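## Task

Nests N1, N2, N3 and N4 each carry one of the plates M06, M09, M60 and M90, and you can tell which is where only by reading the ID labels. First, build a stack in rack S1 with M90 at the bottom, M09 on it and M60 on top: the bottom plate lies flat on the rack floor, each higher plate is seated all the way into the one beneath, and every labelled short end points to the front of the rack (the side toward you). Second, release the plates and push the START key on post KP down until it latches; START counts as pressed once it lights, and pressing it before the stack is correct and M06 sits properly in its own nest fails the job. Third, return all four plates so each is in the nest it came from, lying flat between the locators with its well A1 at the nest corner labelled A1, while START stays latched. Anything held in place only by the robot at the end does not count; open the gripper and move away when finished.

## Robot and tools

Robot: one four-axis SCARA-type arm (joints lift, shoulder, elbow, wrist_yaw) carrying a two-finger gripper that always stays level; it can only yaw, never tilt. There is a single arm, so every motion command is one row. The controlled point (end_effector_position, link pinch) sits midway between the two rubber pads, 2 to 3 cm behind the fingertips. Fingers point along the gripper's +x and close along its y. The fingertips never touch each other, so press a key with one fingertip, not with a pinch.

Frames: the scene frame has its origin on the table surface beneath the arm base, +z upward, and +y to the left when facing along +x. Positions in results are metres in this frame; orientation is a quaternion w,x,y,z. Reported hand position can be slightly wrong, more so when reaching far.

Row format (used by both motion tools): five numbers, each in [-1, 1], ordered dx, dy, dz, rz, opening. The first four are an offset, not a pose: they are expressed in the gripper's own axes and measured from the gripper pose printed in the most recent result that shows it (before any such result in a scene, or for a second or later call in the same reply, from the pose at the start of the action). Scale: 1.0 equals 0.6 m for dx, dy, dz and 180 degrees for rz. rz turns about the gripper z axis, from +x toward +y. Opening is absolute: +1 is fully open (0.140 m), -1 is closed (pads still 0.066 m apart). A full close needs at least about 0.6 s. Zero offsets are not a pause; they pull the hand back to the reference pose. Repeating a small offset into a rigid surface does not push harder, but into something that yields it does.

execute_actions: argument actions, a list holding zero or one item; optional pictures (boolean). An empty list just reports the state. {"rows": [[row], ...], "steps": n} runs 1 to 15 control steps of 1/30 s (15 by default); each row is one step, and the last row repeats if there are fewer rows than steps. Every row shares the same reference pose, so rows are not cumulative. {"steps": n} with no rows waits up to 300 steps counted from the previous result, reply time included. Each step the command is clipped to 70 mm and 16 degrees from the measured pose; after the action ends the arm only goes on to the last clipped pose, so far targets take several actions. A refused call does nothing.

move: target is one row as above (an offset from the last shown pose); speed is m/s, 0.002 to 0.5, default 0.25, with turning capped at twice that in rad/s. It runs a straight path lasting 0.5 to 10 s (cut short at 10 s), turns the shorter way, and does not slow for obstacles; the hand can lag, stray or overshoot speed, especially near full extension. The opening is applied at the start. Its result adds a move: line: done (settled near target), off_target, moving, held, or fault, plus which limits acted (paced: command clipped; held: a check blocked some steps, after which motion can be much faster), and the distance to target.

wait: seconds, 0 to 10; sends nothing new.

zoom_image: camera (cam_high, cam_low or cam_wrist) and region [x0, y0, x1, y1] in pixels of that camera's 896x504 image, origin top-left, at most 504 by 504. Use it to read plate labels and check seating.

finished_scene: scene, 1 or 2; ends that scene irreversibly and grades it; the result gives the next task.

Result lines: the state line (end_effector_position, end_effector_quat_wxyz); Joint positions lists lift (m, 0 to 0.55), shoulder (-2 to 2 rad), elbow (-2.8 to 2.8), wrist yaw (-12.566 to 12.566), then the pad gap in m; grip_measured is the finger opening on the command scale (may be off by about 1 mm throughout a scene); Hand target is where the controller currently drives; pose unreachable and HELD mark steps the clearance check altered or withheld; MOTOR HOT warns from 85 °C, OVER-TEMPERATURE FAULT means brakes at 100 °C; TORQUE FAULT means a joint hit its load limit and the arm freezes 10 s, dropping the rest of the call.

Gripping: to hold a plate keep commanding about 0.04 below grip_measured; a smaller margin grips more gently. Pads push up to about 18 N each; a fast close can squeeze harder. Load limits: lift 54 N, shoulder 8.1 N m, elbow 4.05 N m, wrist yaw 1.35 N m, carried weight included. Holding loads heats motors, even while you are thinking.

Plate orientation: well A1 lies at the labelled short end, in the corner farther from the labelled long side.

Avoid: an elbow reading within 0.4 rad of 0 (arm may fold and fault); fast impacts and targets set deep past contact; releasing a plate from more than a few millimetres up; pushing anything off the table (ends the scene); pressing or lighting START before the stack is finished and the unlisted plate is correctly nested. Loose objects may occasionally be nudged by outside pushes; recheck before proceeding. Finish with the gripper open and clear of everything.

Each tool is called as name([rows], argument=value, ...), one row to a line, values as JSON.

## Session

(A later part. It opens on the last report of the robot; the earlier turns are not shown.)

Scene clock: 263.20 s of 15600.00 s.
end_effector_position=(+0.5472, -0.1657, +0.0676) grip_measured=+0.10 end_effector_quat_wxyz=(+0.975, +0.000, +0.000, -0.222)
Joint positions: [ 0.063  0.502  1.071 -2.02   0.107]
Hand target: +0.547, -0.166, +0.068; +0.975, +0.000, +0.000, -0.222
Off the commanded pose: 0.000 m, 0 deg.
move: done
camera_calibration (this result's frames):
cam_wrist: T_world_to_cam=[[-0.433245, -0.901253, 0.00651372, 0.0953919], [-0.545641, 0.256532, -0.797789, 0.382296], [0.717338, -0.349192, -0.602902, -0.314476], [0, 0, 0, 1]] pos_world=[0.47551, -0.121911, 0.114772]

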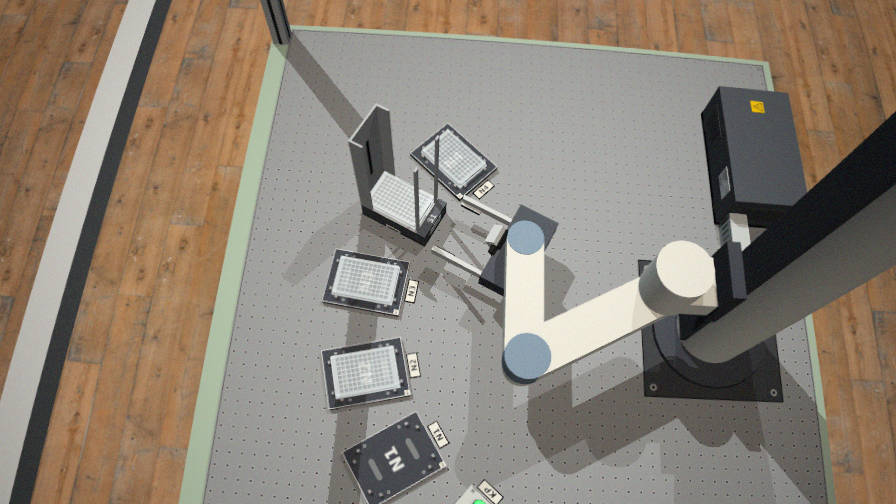

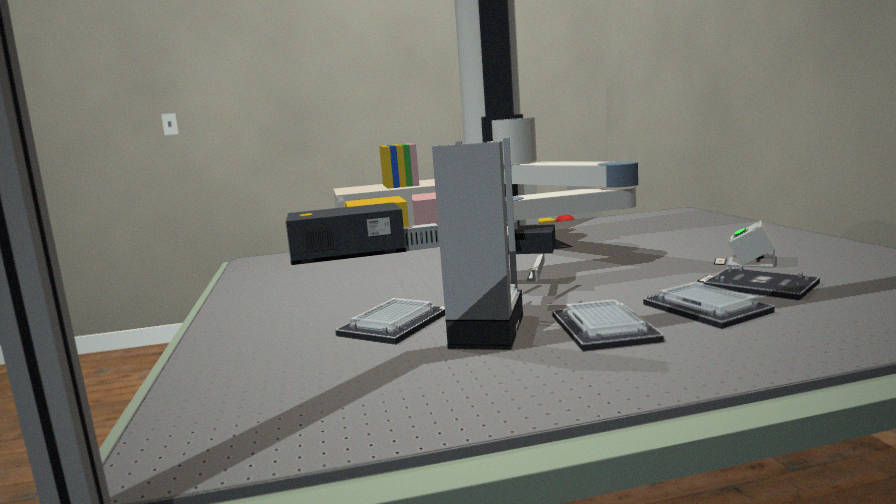

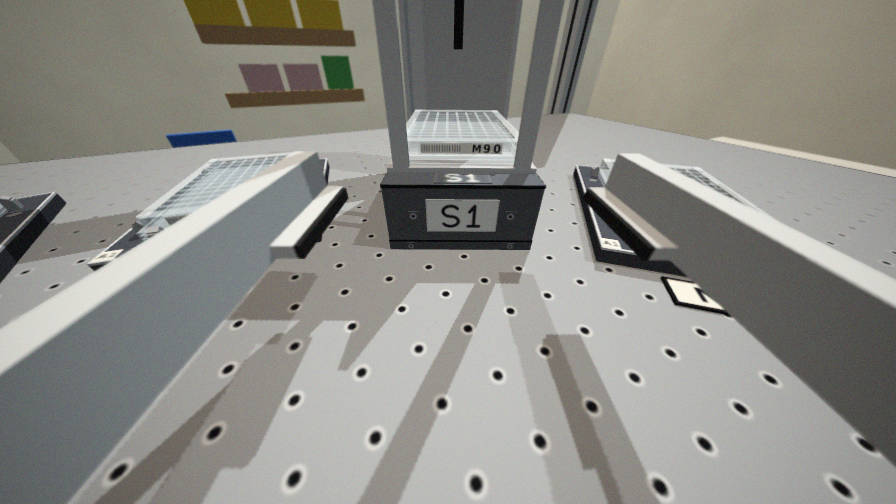

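execute_actions(actions=[])

move(target=[0.2203,-0.0002,0,0,0.1], speed=0.2)

move(target=[0,0,0,0,-0.55])

move(target=[0,0,0.4427,0,-0.55], speed=0.12)

move(target=[-0.422,0.7557,0,0.326,-0.55], speed=0.3)

move(target=[0,0,-0.475,0,-0.55])

Scene clock: 276.40 s of 15600.00 s.
end_effector_position=(+0.5472, -0.1657, +0.0676) grip_measured=+0.10 end_effector_quat_wxyz=(+0.975, +0.000, +0.000, -0.222)
Joint positions: [ 0.063  0.502  1.071 -2.02   0.107]
Hand target: +0.547, -0.166, +0.068; +0.975, +0.000, +0.000, -0.222
Off the commanded pose: 0.000 m, 0 deg.
Steps of this call (steps 1 to 90: nothing new was sent; then 10.20 s passed at rest). Readings (end_effector_position):
1: (+0.5472, -0.1657, +0.0676)
2: (+0.5472, -0.1657, +0.0676)
4: (+0.5472, -0.1657, +0.0676)
8: (+0.5472, -0.1657, +0.0676)
90: the state above
camera_calibration (this result's frames):
cam_wrist: T_world_to_cam=[[-0.433353, -0.901201, 0.00651372, 0.0954244], [-0.545611, 0.256597, -0.797789, 0.382282], [0.717297, -0.349278, -0.602902, -0.314456], [0, 0, 0, 1]] pos_world=[0.475488, -0.121928, 0.114772]

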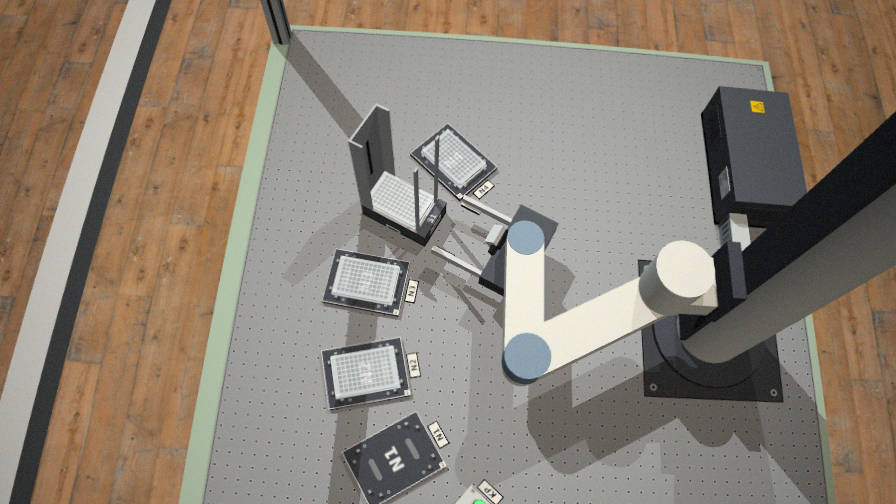

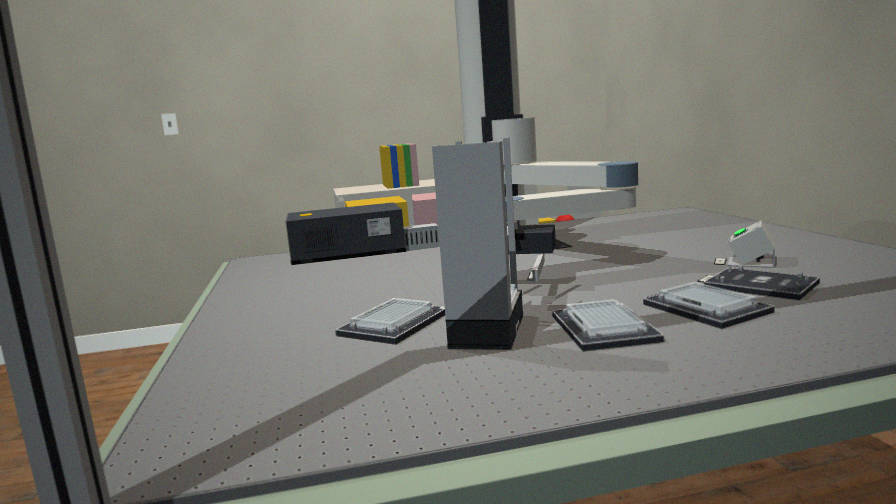

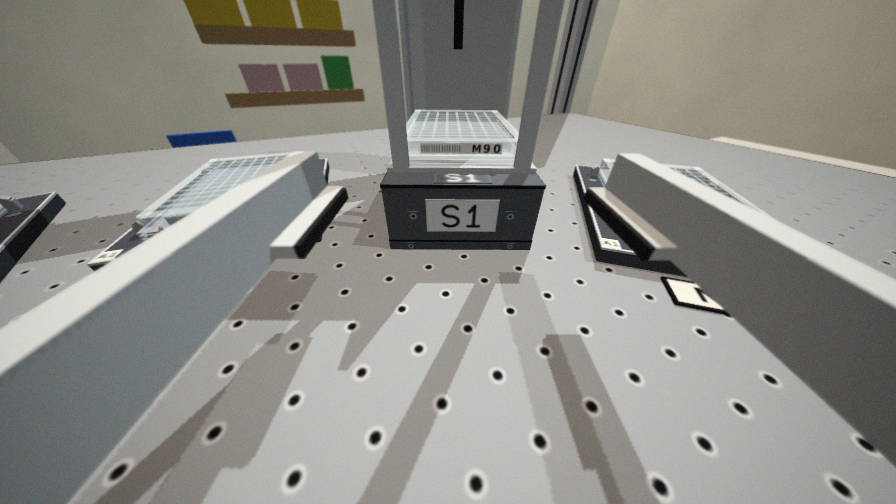

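Scene clock: 277.47 s of 15600.00 s.
end_effector_position=(+0.6663, -0.2230, +0.0676) grip_measured=+0.10 end_effector_quat_wxyz=(+0.975, +0.000, +0.000, -0.222)
Joint positions: [ 0.063  0.214  1.748 -2.409  0.107]
Hand target: +0.666, -0.223, +0.068; +0.975, +0.000, +0.000, -0.222
Off the commanded pose: 0.000 m, 0 deg.
move: done
camera_calibration (this result's frames):
cam_wrist: T_world_to_cam=[[-0.433238, -0.901256, 0.00651372, 0.0953649], [-0.545643, 0.256528, -0.797789, 0.461989], [0.717341, -0.349187, -0.602902, -0.419915], [0, 0, 0, 1]] pos_world=[0.594619, -0.179193, 0.114781]

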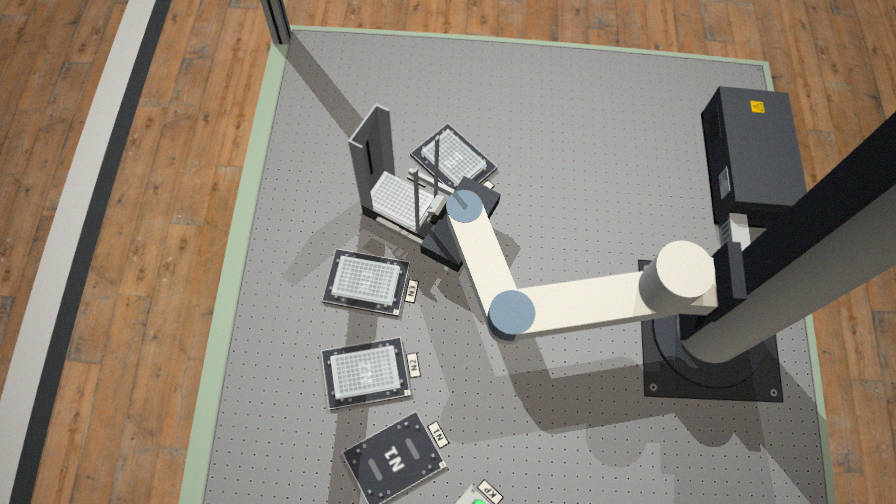

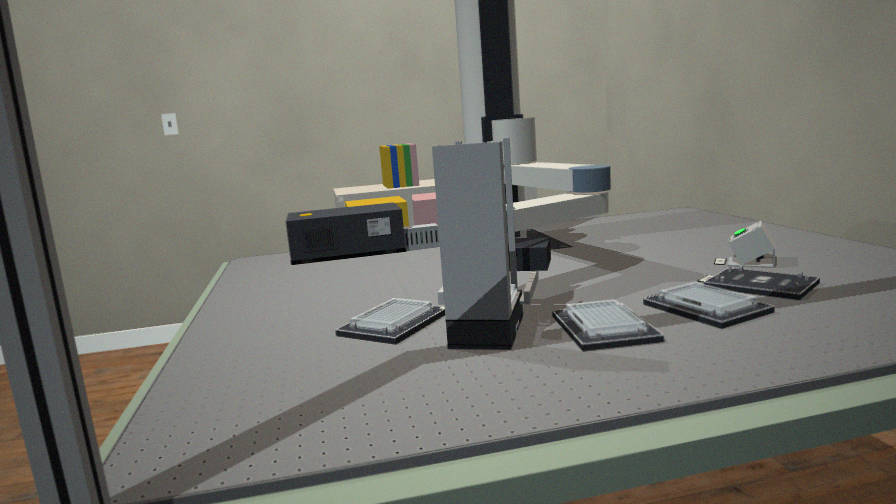

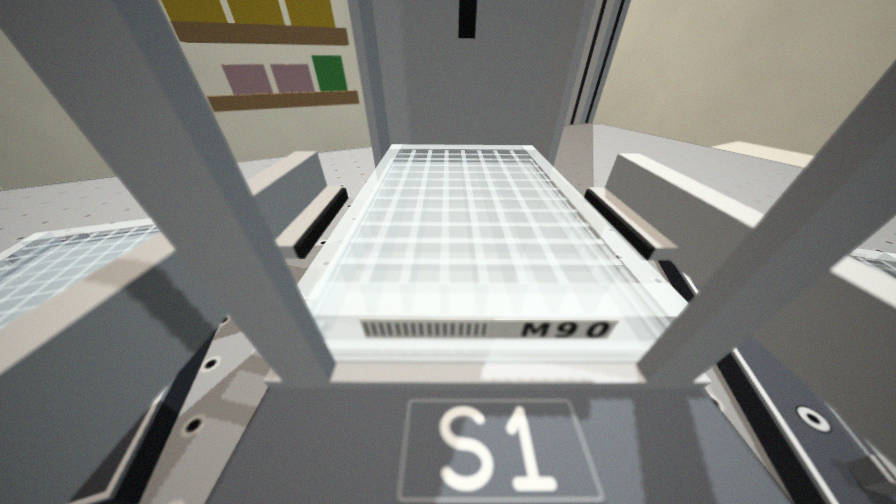

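Scene clock: 277.97 s of 15600.00 s.
end_effector_position=(+0.6663, -0.2230, +0.0676) grip_measured=-0.49 end_effector_quat_wxyz=(+0.975, +0.000, +0.000, -0.222)
Joint positions: [ 0.063  0.214  1.748 -2.409  0.085]
Hand target: +0.666, -0.223, +0.068; +0.975, +0.000, +0.000, -0.222
Off the commanded pose: 0.000 m, 0 deg.
move: done
camera_calibration (this result's frames):
cam_wrist: T_world_to_cam=[[-0.433242, -0.901254, 0.00651372, 0.0953644], [-0.545642, 0.25653, -0.797789, 0.461991], [0.717339, -0.34919, -0.602902, -0.419914], [0, 0, 0, 1]] pos_world=[0.594618, -0.179197, 0.114783]

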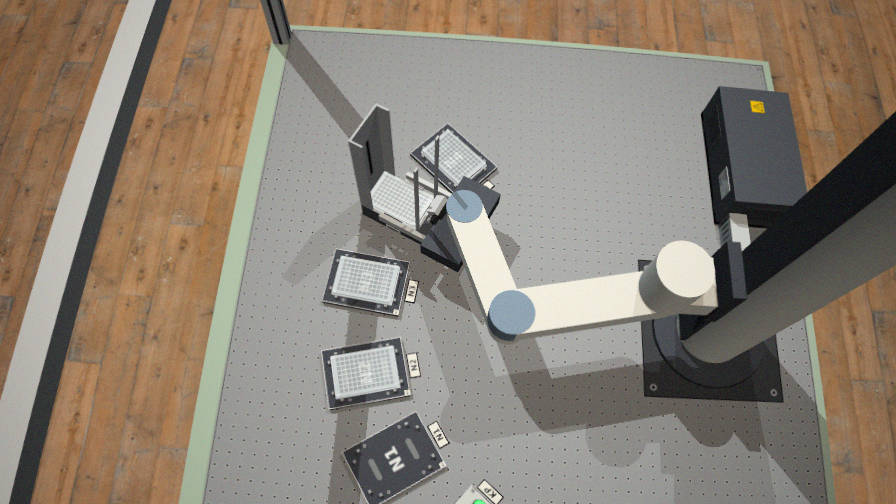

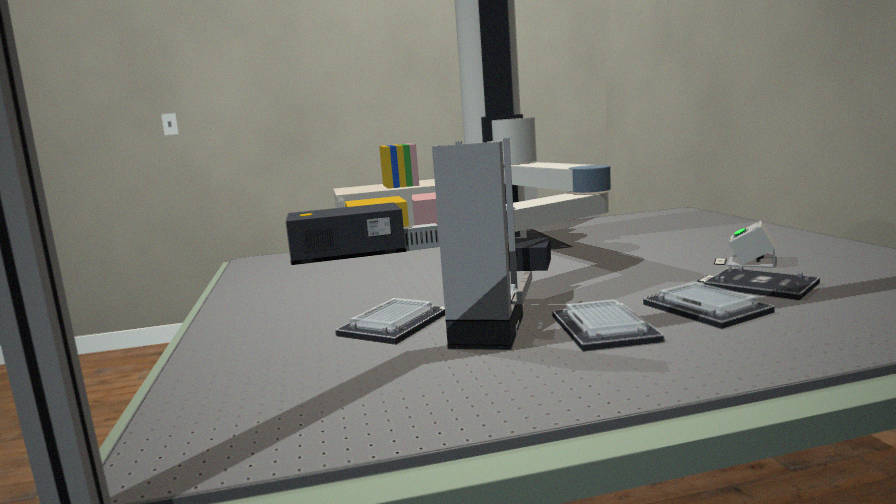

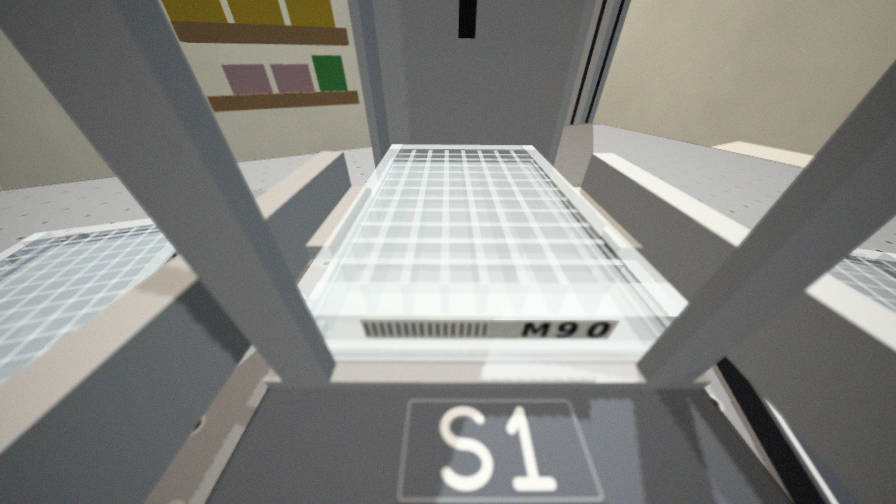

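Scene clock: 280.50 s of 15600.00 s.
end_effector_position=(+0.6663, -0.2230, +0.3332) grip_measured=-0.49 end_effector_quat_wxyz=(+0.975, +0.000, +0.000, -0.222)
Joint positions: [ 0.328  0.214  1.748 -2.409  0.085]
Hand target: +0.666, -0.223, +0.333; +0.975, +0.000, +0.000, -0.222
Off the commanded pose: 0.000 m, 0 deg.
move: done
camera_calibration (this result's frames):
cam_wrist: T_world_to_cam=[[-0.433204, -0.901272, 0.00651372, 0.0936183], [-0.545653, 0.256507, -0.797789, 0.673944], [0.717354, -0.34916, -0.602902, -0.259748], [0, 0, 0, 1]] pos_world=[0.594627, -0.17919, 0.380452]

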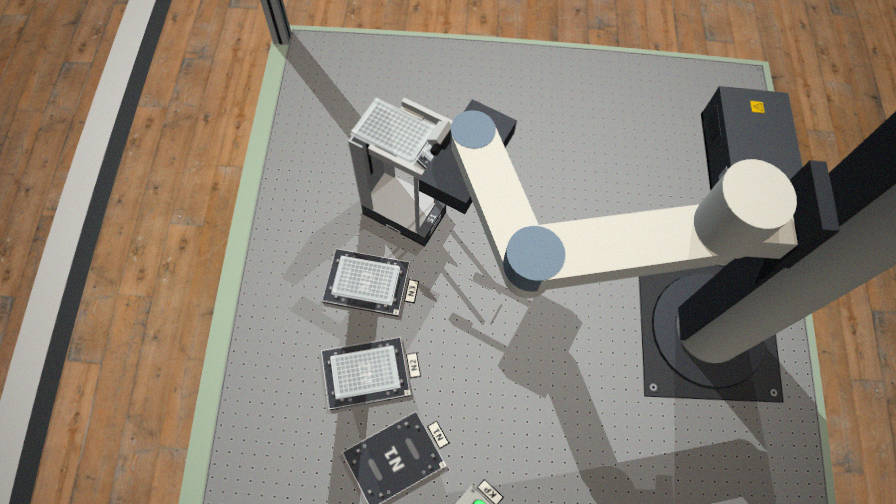

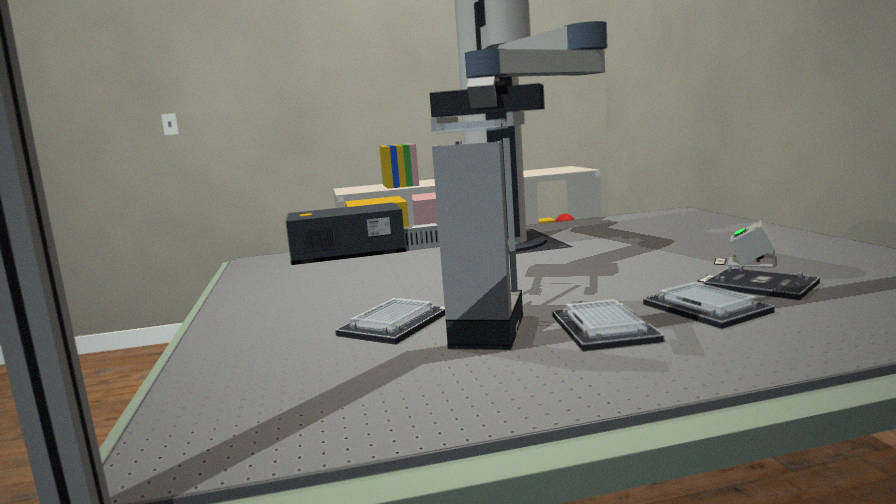

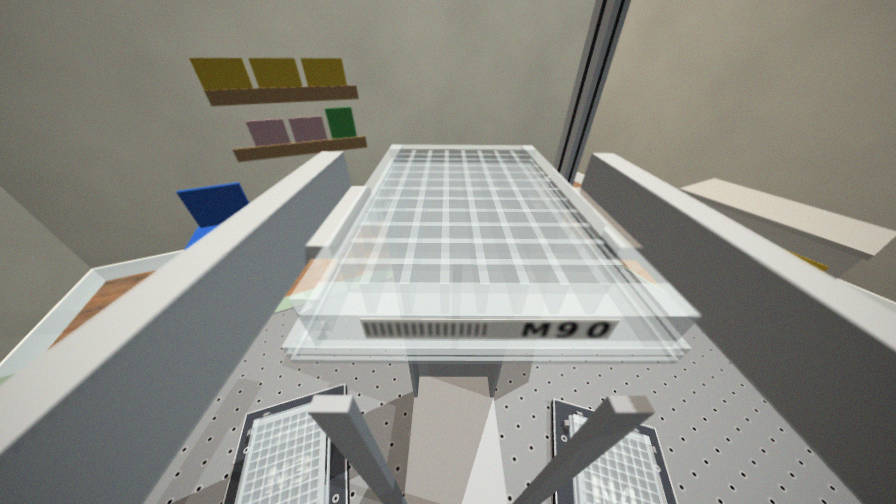

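Scene clock: 282.63 s of 15600.00 s.
end_effector_position=(+0.6338, +0.2955, +0.3332) grip_measured=-0.49 end_effector_quat_wxyz=(+0.959, +0.000, +0.000, +0.285)
Joint positions: [ 0.328  1.187  1.785 -2.394  0.085]
Hand target: +0.634, +0.295, +0.333; +0.959, +0.000, +0.000, +0.285
Off the commanded pose: 0.000 m, 0 deg.
move: done
camera_calibration (this result's frames):
cam_wrist: T_world_to_cam=[[0.545183, -0.838292, 0.00651372, -0.0918521], [-0.502596, -0.333062, -0.797789, 0.670155], [0.670949, 0.431667, -0.602902, -0.256739], [0, 0, 0, 1]] pos_world=[0.559152, 0.25703, 0.380453]

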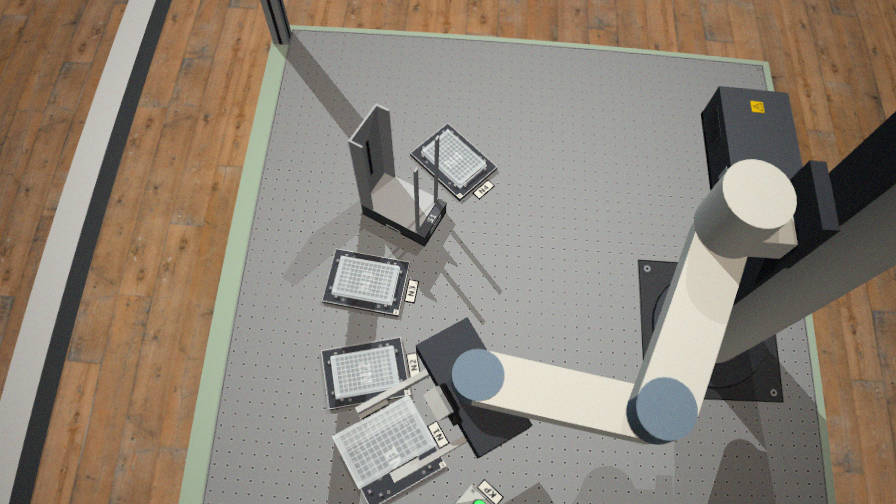

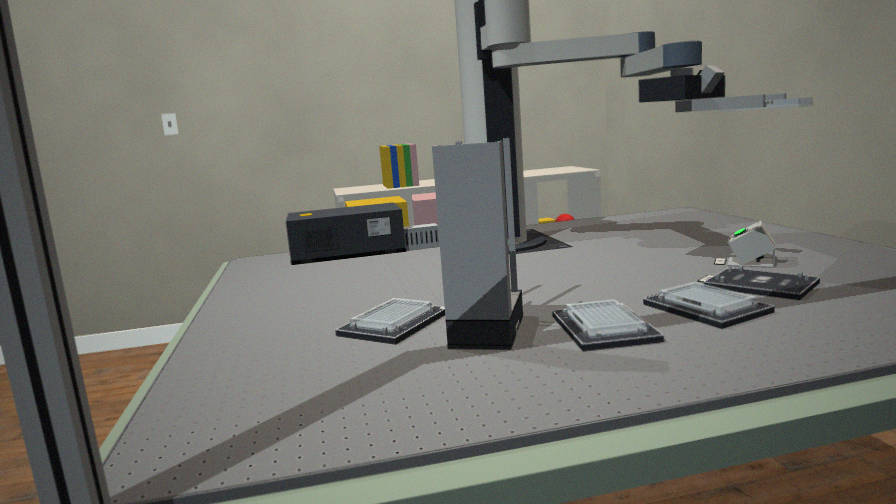

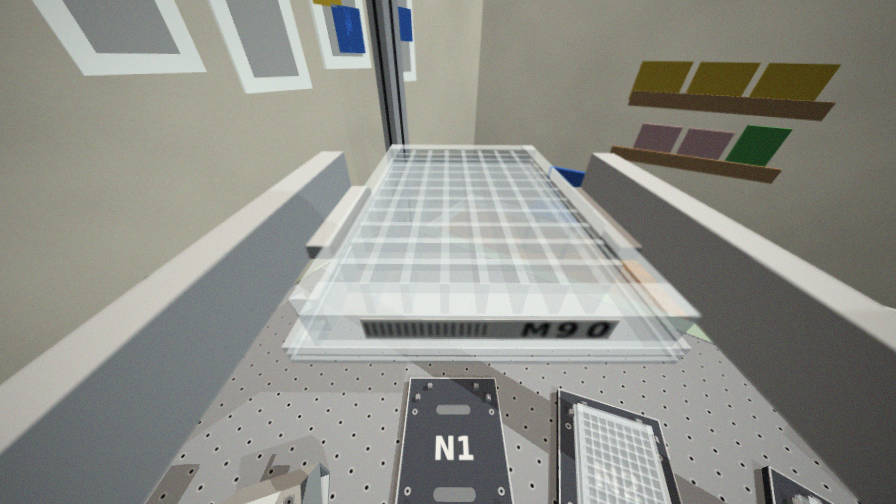

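Scene clock: 284.20 s of 15600.00 s.
end_effector_position=(+0.6338, +0.2955, +0.0482) grip_measured=-0.49 end_effector_quat_wxyz=(+0.959, +0.000, +0.000, +0.285)
Joint positions: [ 0.043  1.187  1.785 -2.394  0.085]
Hand target: +0.634, +0.296, +0.048; +0.959, +0.000, +0.000, +0.285
Off the commanded pose: 0.000 m, 0 deg.
move: done
camera_calibration (this result's frames):
cam_wrist: T_world_to_cam=[[0.545154, -0.83831, 0.00651372, -0.0899857], [-0.502607, -0.333045, -0.797789, 0.442726], [0.670964, 0.431644, -0.602902, -0.42861], [0, 0, 0, 1]] pos_world=[0.559155, 0.257019, 0.0953785]

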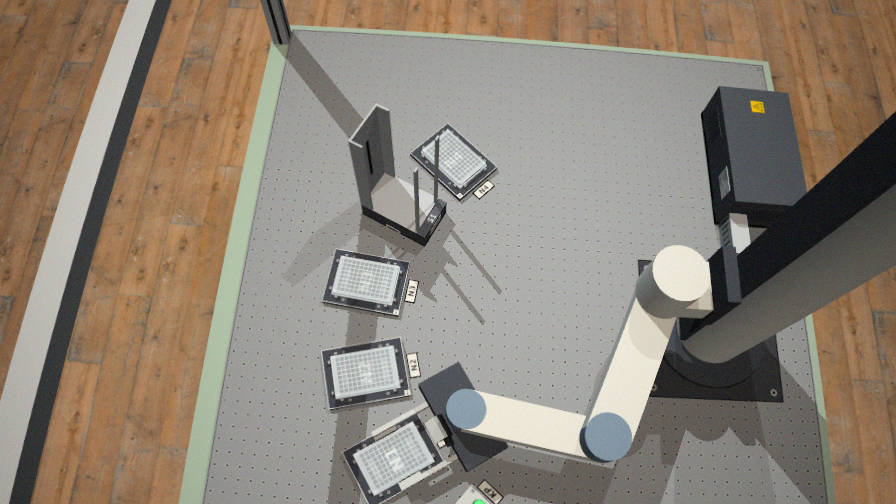

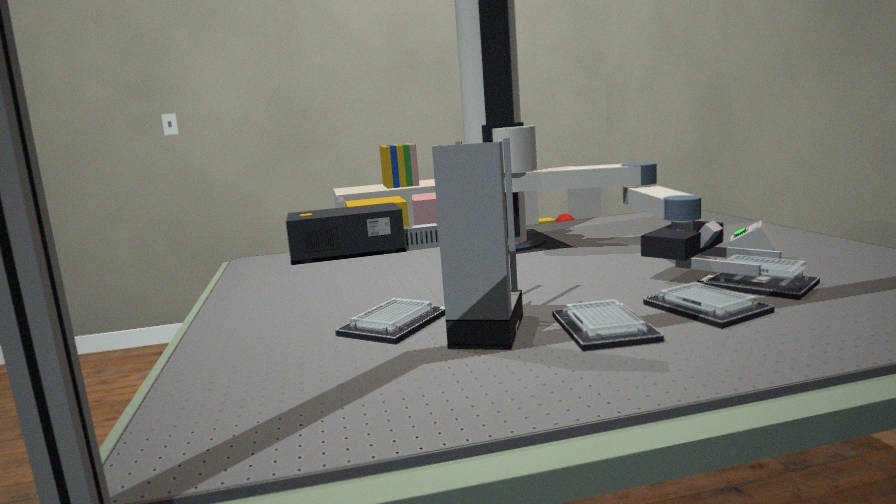

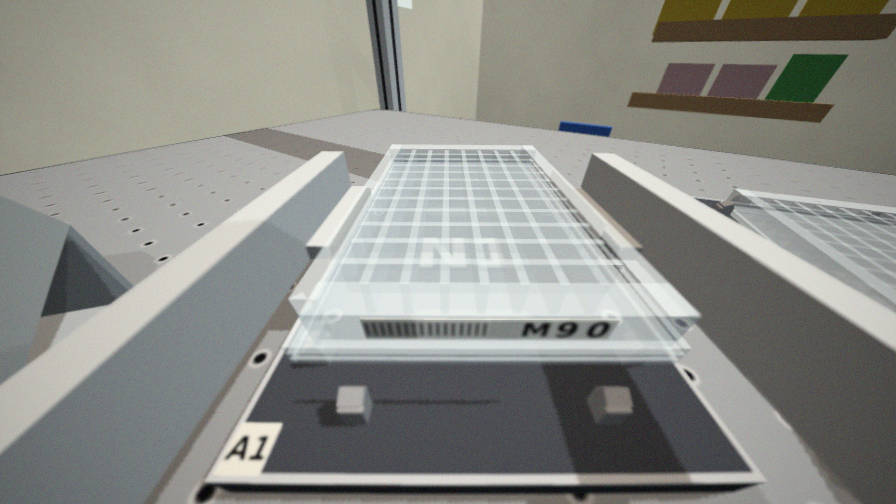

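move(target=[0.0011,-0.0007,-0.012,0,-0.55], speed=0.015)

move(target=[0,0,-0.0172,0,-0.55], speed=0.01)

move(target=[0,0,0,0,0.1])

move(target=[0,0,0.15,0,0.1])

Scene clock: 288.07 s of 15600.00 s.
end_effector_position=(+0.6345, +0.2956, +0.0409) grip_measured=-0.49 end_effector_quat_wxyz=(+0.959, +0.000, +0.000, +0.285)
Joint positions: [ 0.036  1.184  1.789 -2.395  0.085]
Hand target: +0.635, +0.296, +0.041; +0.959, +0.000, +0.000, +0.285
Off the commanded pose: 0.000 m, 0 deg.
After step 90, 0.17 s passed at rest.
move: done
camera_calibration (this result's frames):
cam_wrist: T_world_to_cam=[[0.545372, -0.838169, 0.00651372, -0.0904569], [-0.502521, -0.333176, -0.797789, 0.437327], [0.670852, 0.431818, -0.602902, -0.433461], [0, 0, 0, 1]] pos_world=[0.559887, 0.257065, 0.0881493]

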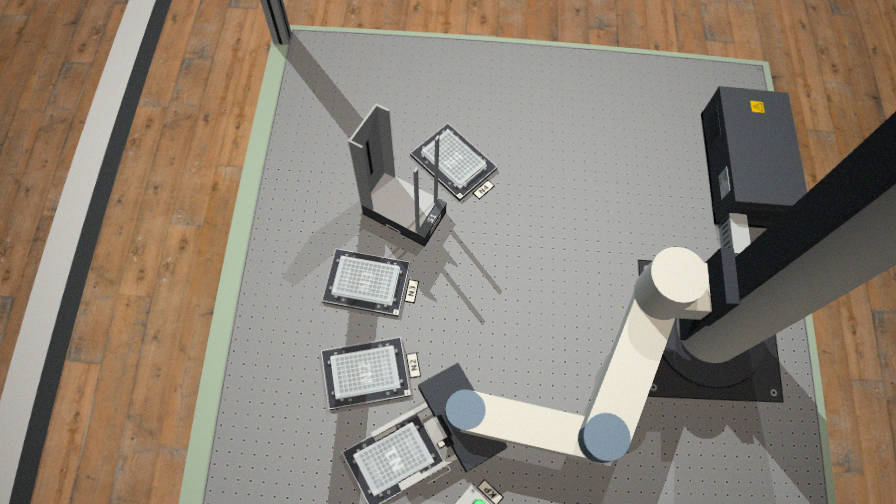

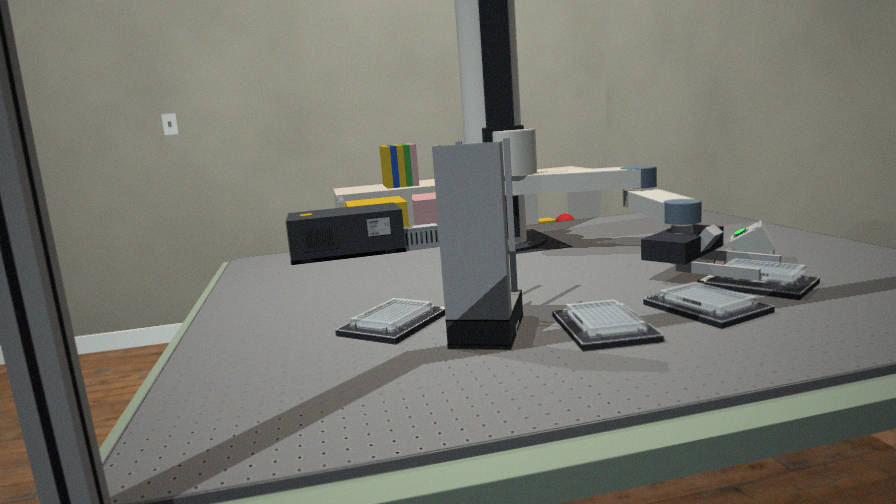

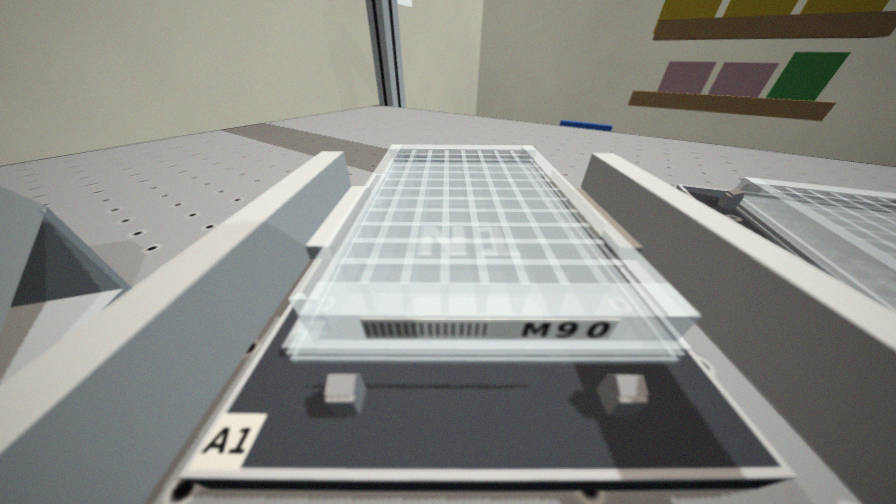

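Scene clock: 289.33 s of 15600.00 s.
end_effector_position=(+0.6345, +0.2956, +0.0306) grip_measured=-0.49 end_effector_quat_wxyz=(+0.959, +0.000, +0.000, +0.285)
Joint positions: [ 0.026  1.184  1.789 -2.395  0.085]
Hand target: +0.635, +0.296, +0.031; +0.959, +0.000, +0.000, +0.285
Off the commanded pose: 0.000 m, 0 deg.
move: done
camera_calibration (this result's frames):
cam_wrist: T_world_to_cam=[[0.54538, -0.838164, 0.00651372, -0.0903908], [-0.502518, -0.33318, -0.797789, 0.42909], [0.670848, 0.431825, -0.602902, -0.439685], [0, 0, 0, 1]] pos_world=[0.559884, 0.257069, 0.0778254]

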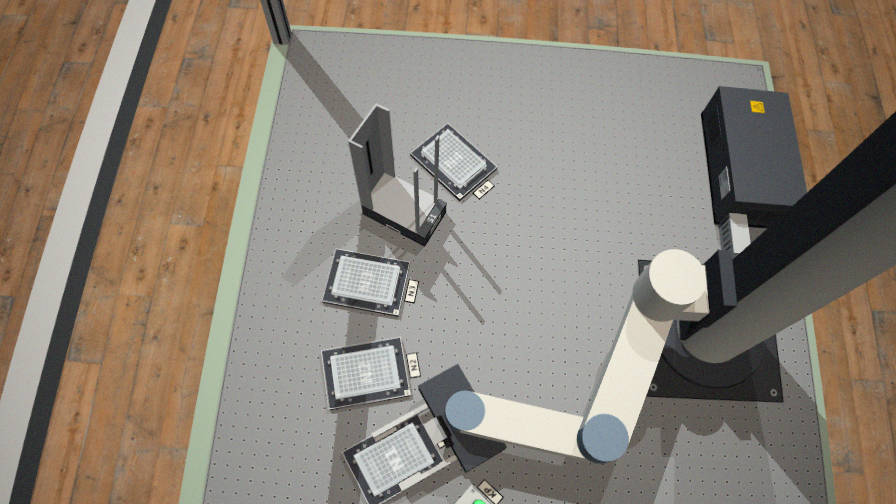

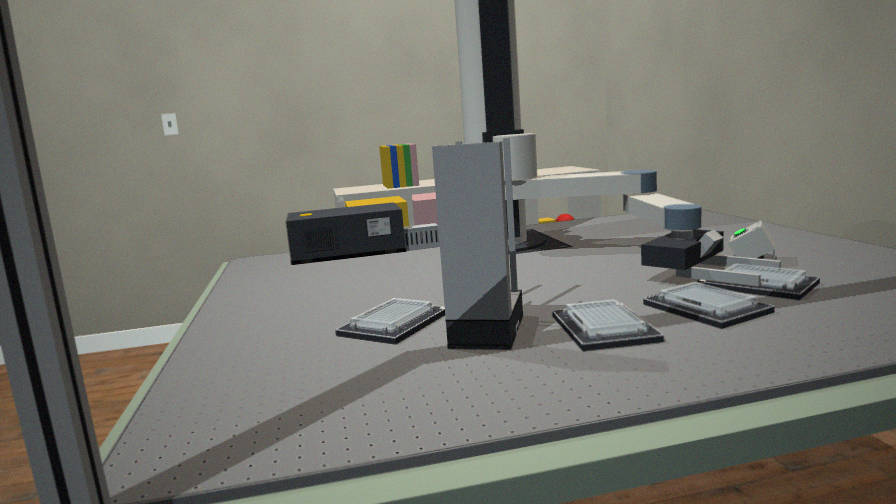

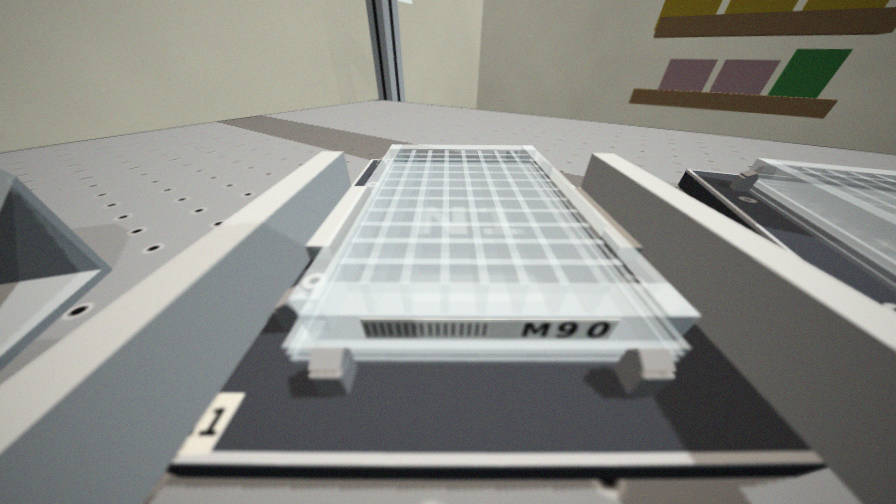

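Scene clock: 289.83 s of 15600.00 s.
end_effector_position=(+0.6345, +0.2956, +0.0306) grip_measured=+0.10 end_effector_quat_wxyz=(+0.959, +0.000, +0.000, +0.285)
Joint positions: [ 0.026  1.184  1.789 -2.395  0.107]
Hand target: +0.634, +0.296, +0.031; +0.959, +0.000, +0.000, +0.285
Off the commanded pose: 0.000 m, 0 deg.
move: done
camera_calibration (this result's frames):
cam_wrist: T_world_to_cam=[[0.545378, -0.838165, 0.00651372, -0.0903893], [-0.502519, -0.333179, -0.797789, 0.42909], [0.670849, 0.431823, -0.602902, -0.439685], [0, 0, 0, 1]] pos_world=[0.559884, 0.257069, 0.0778255]

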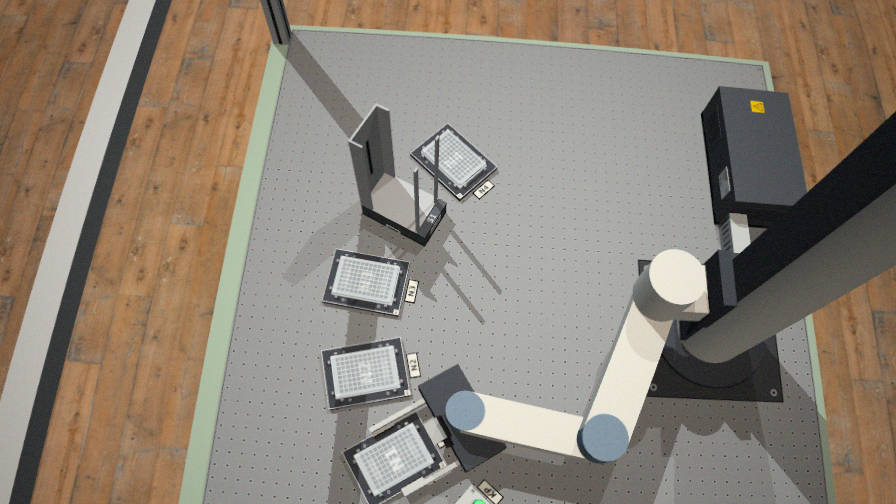

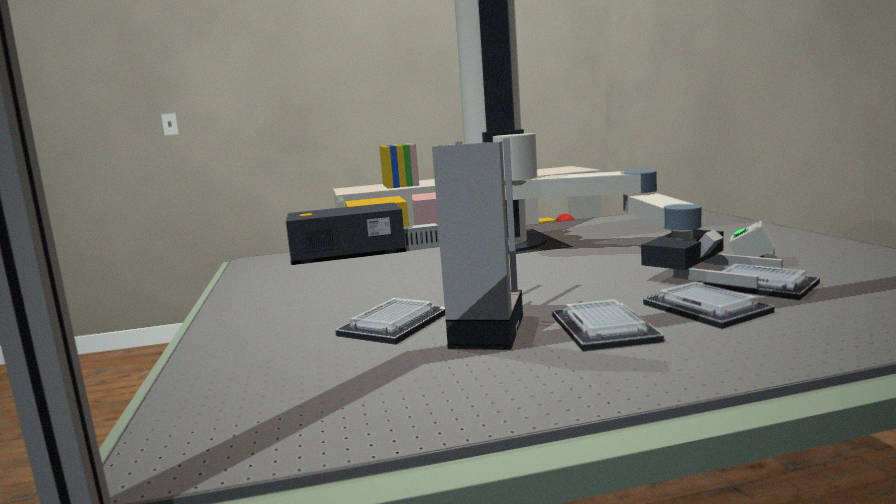

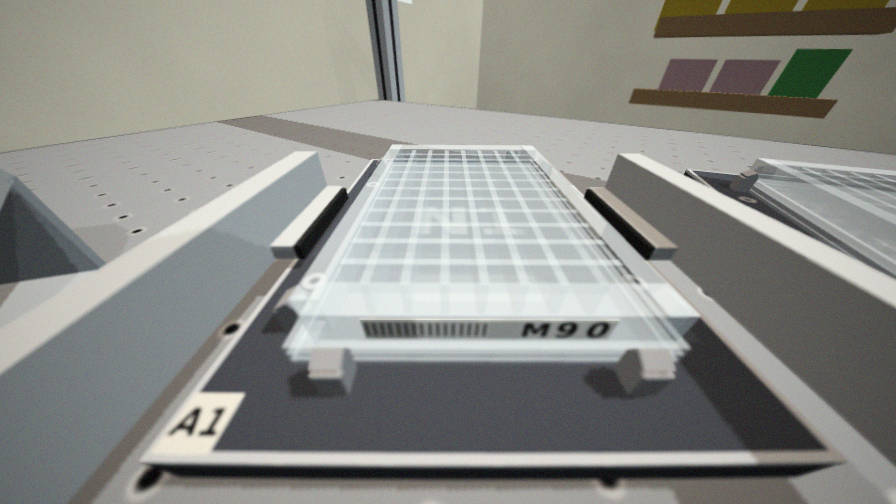

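Scene clock: 290.63 s of 15600.00 s.
end_effector_position=(+0.6345, +0.2956, +0.1207) grip_measured=+0.10 end_effector_quat_wxyz=(+0.959, +0.000, +0.000, +0.285)
Joint positions: [ 0.116  1.184  1.789 -2.395  0.107]
Hand target: +0.634, +0.296, +0.121; +0.959, +0.000, +0.000, +0.285
Off the commanded pose: 0.000 m, 0 deg.
move: done
camera_calibration (this result's frames):
cam_wrist: T_world_to_cam=[[0.545398, -0.838152, 0.00651372, -0.0909842], [-0.502511, -0.333191, -0.797789, 0.500941], [0.670838, 0.431839, -0.602902, -0.385387], [0, 0, 0, 1]] pos_world=[0.559883, 0.257076, 0.167887]

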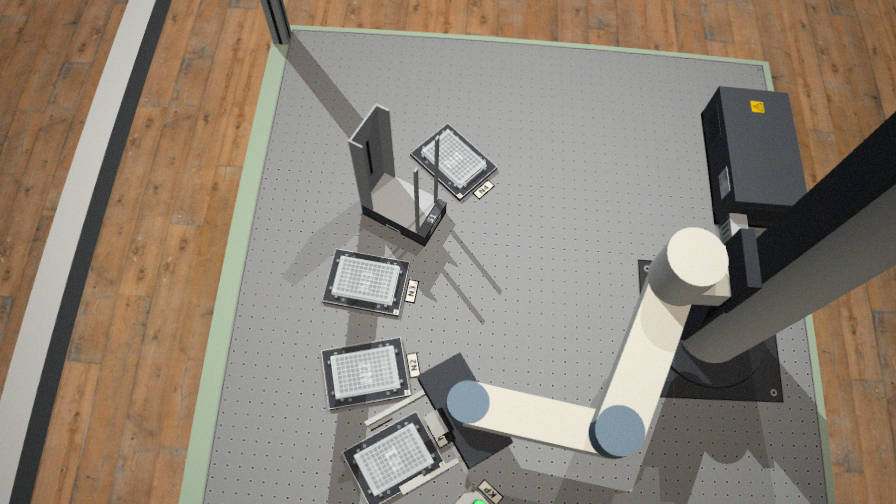

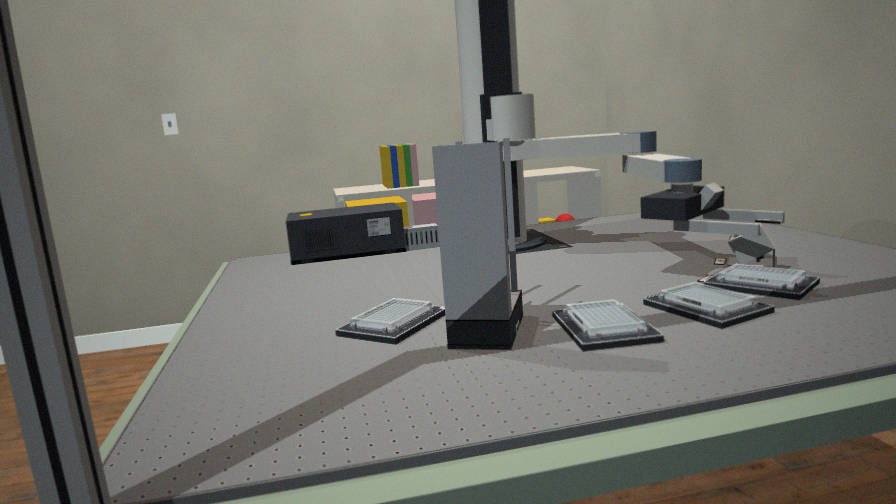

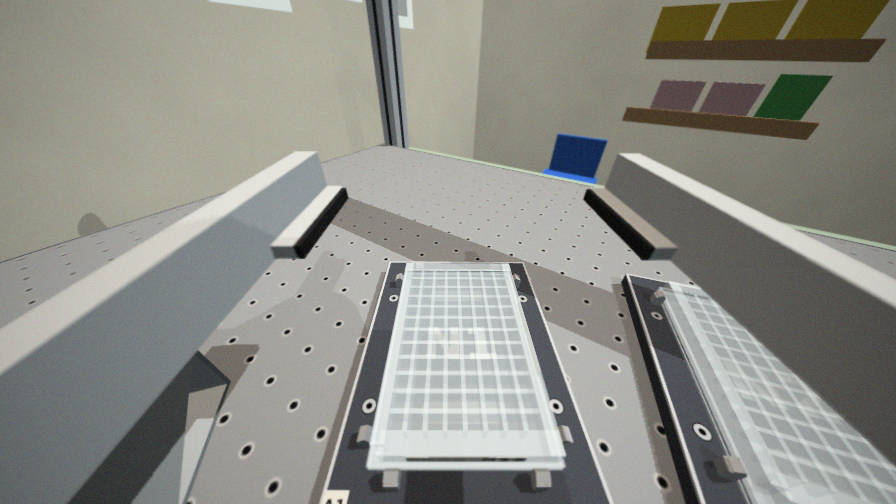

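finished_scene(scene=2)

The scene is finished: the task was done.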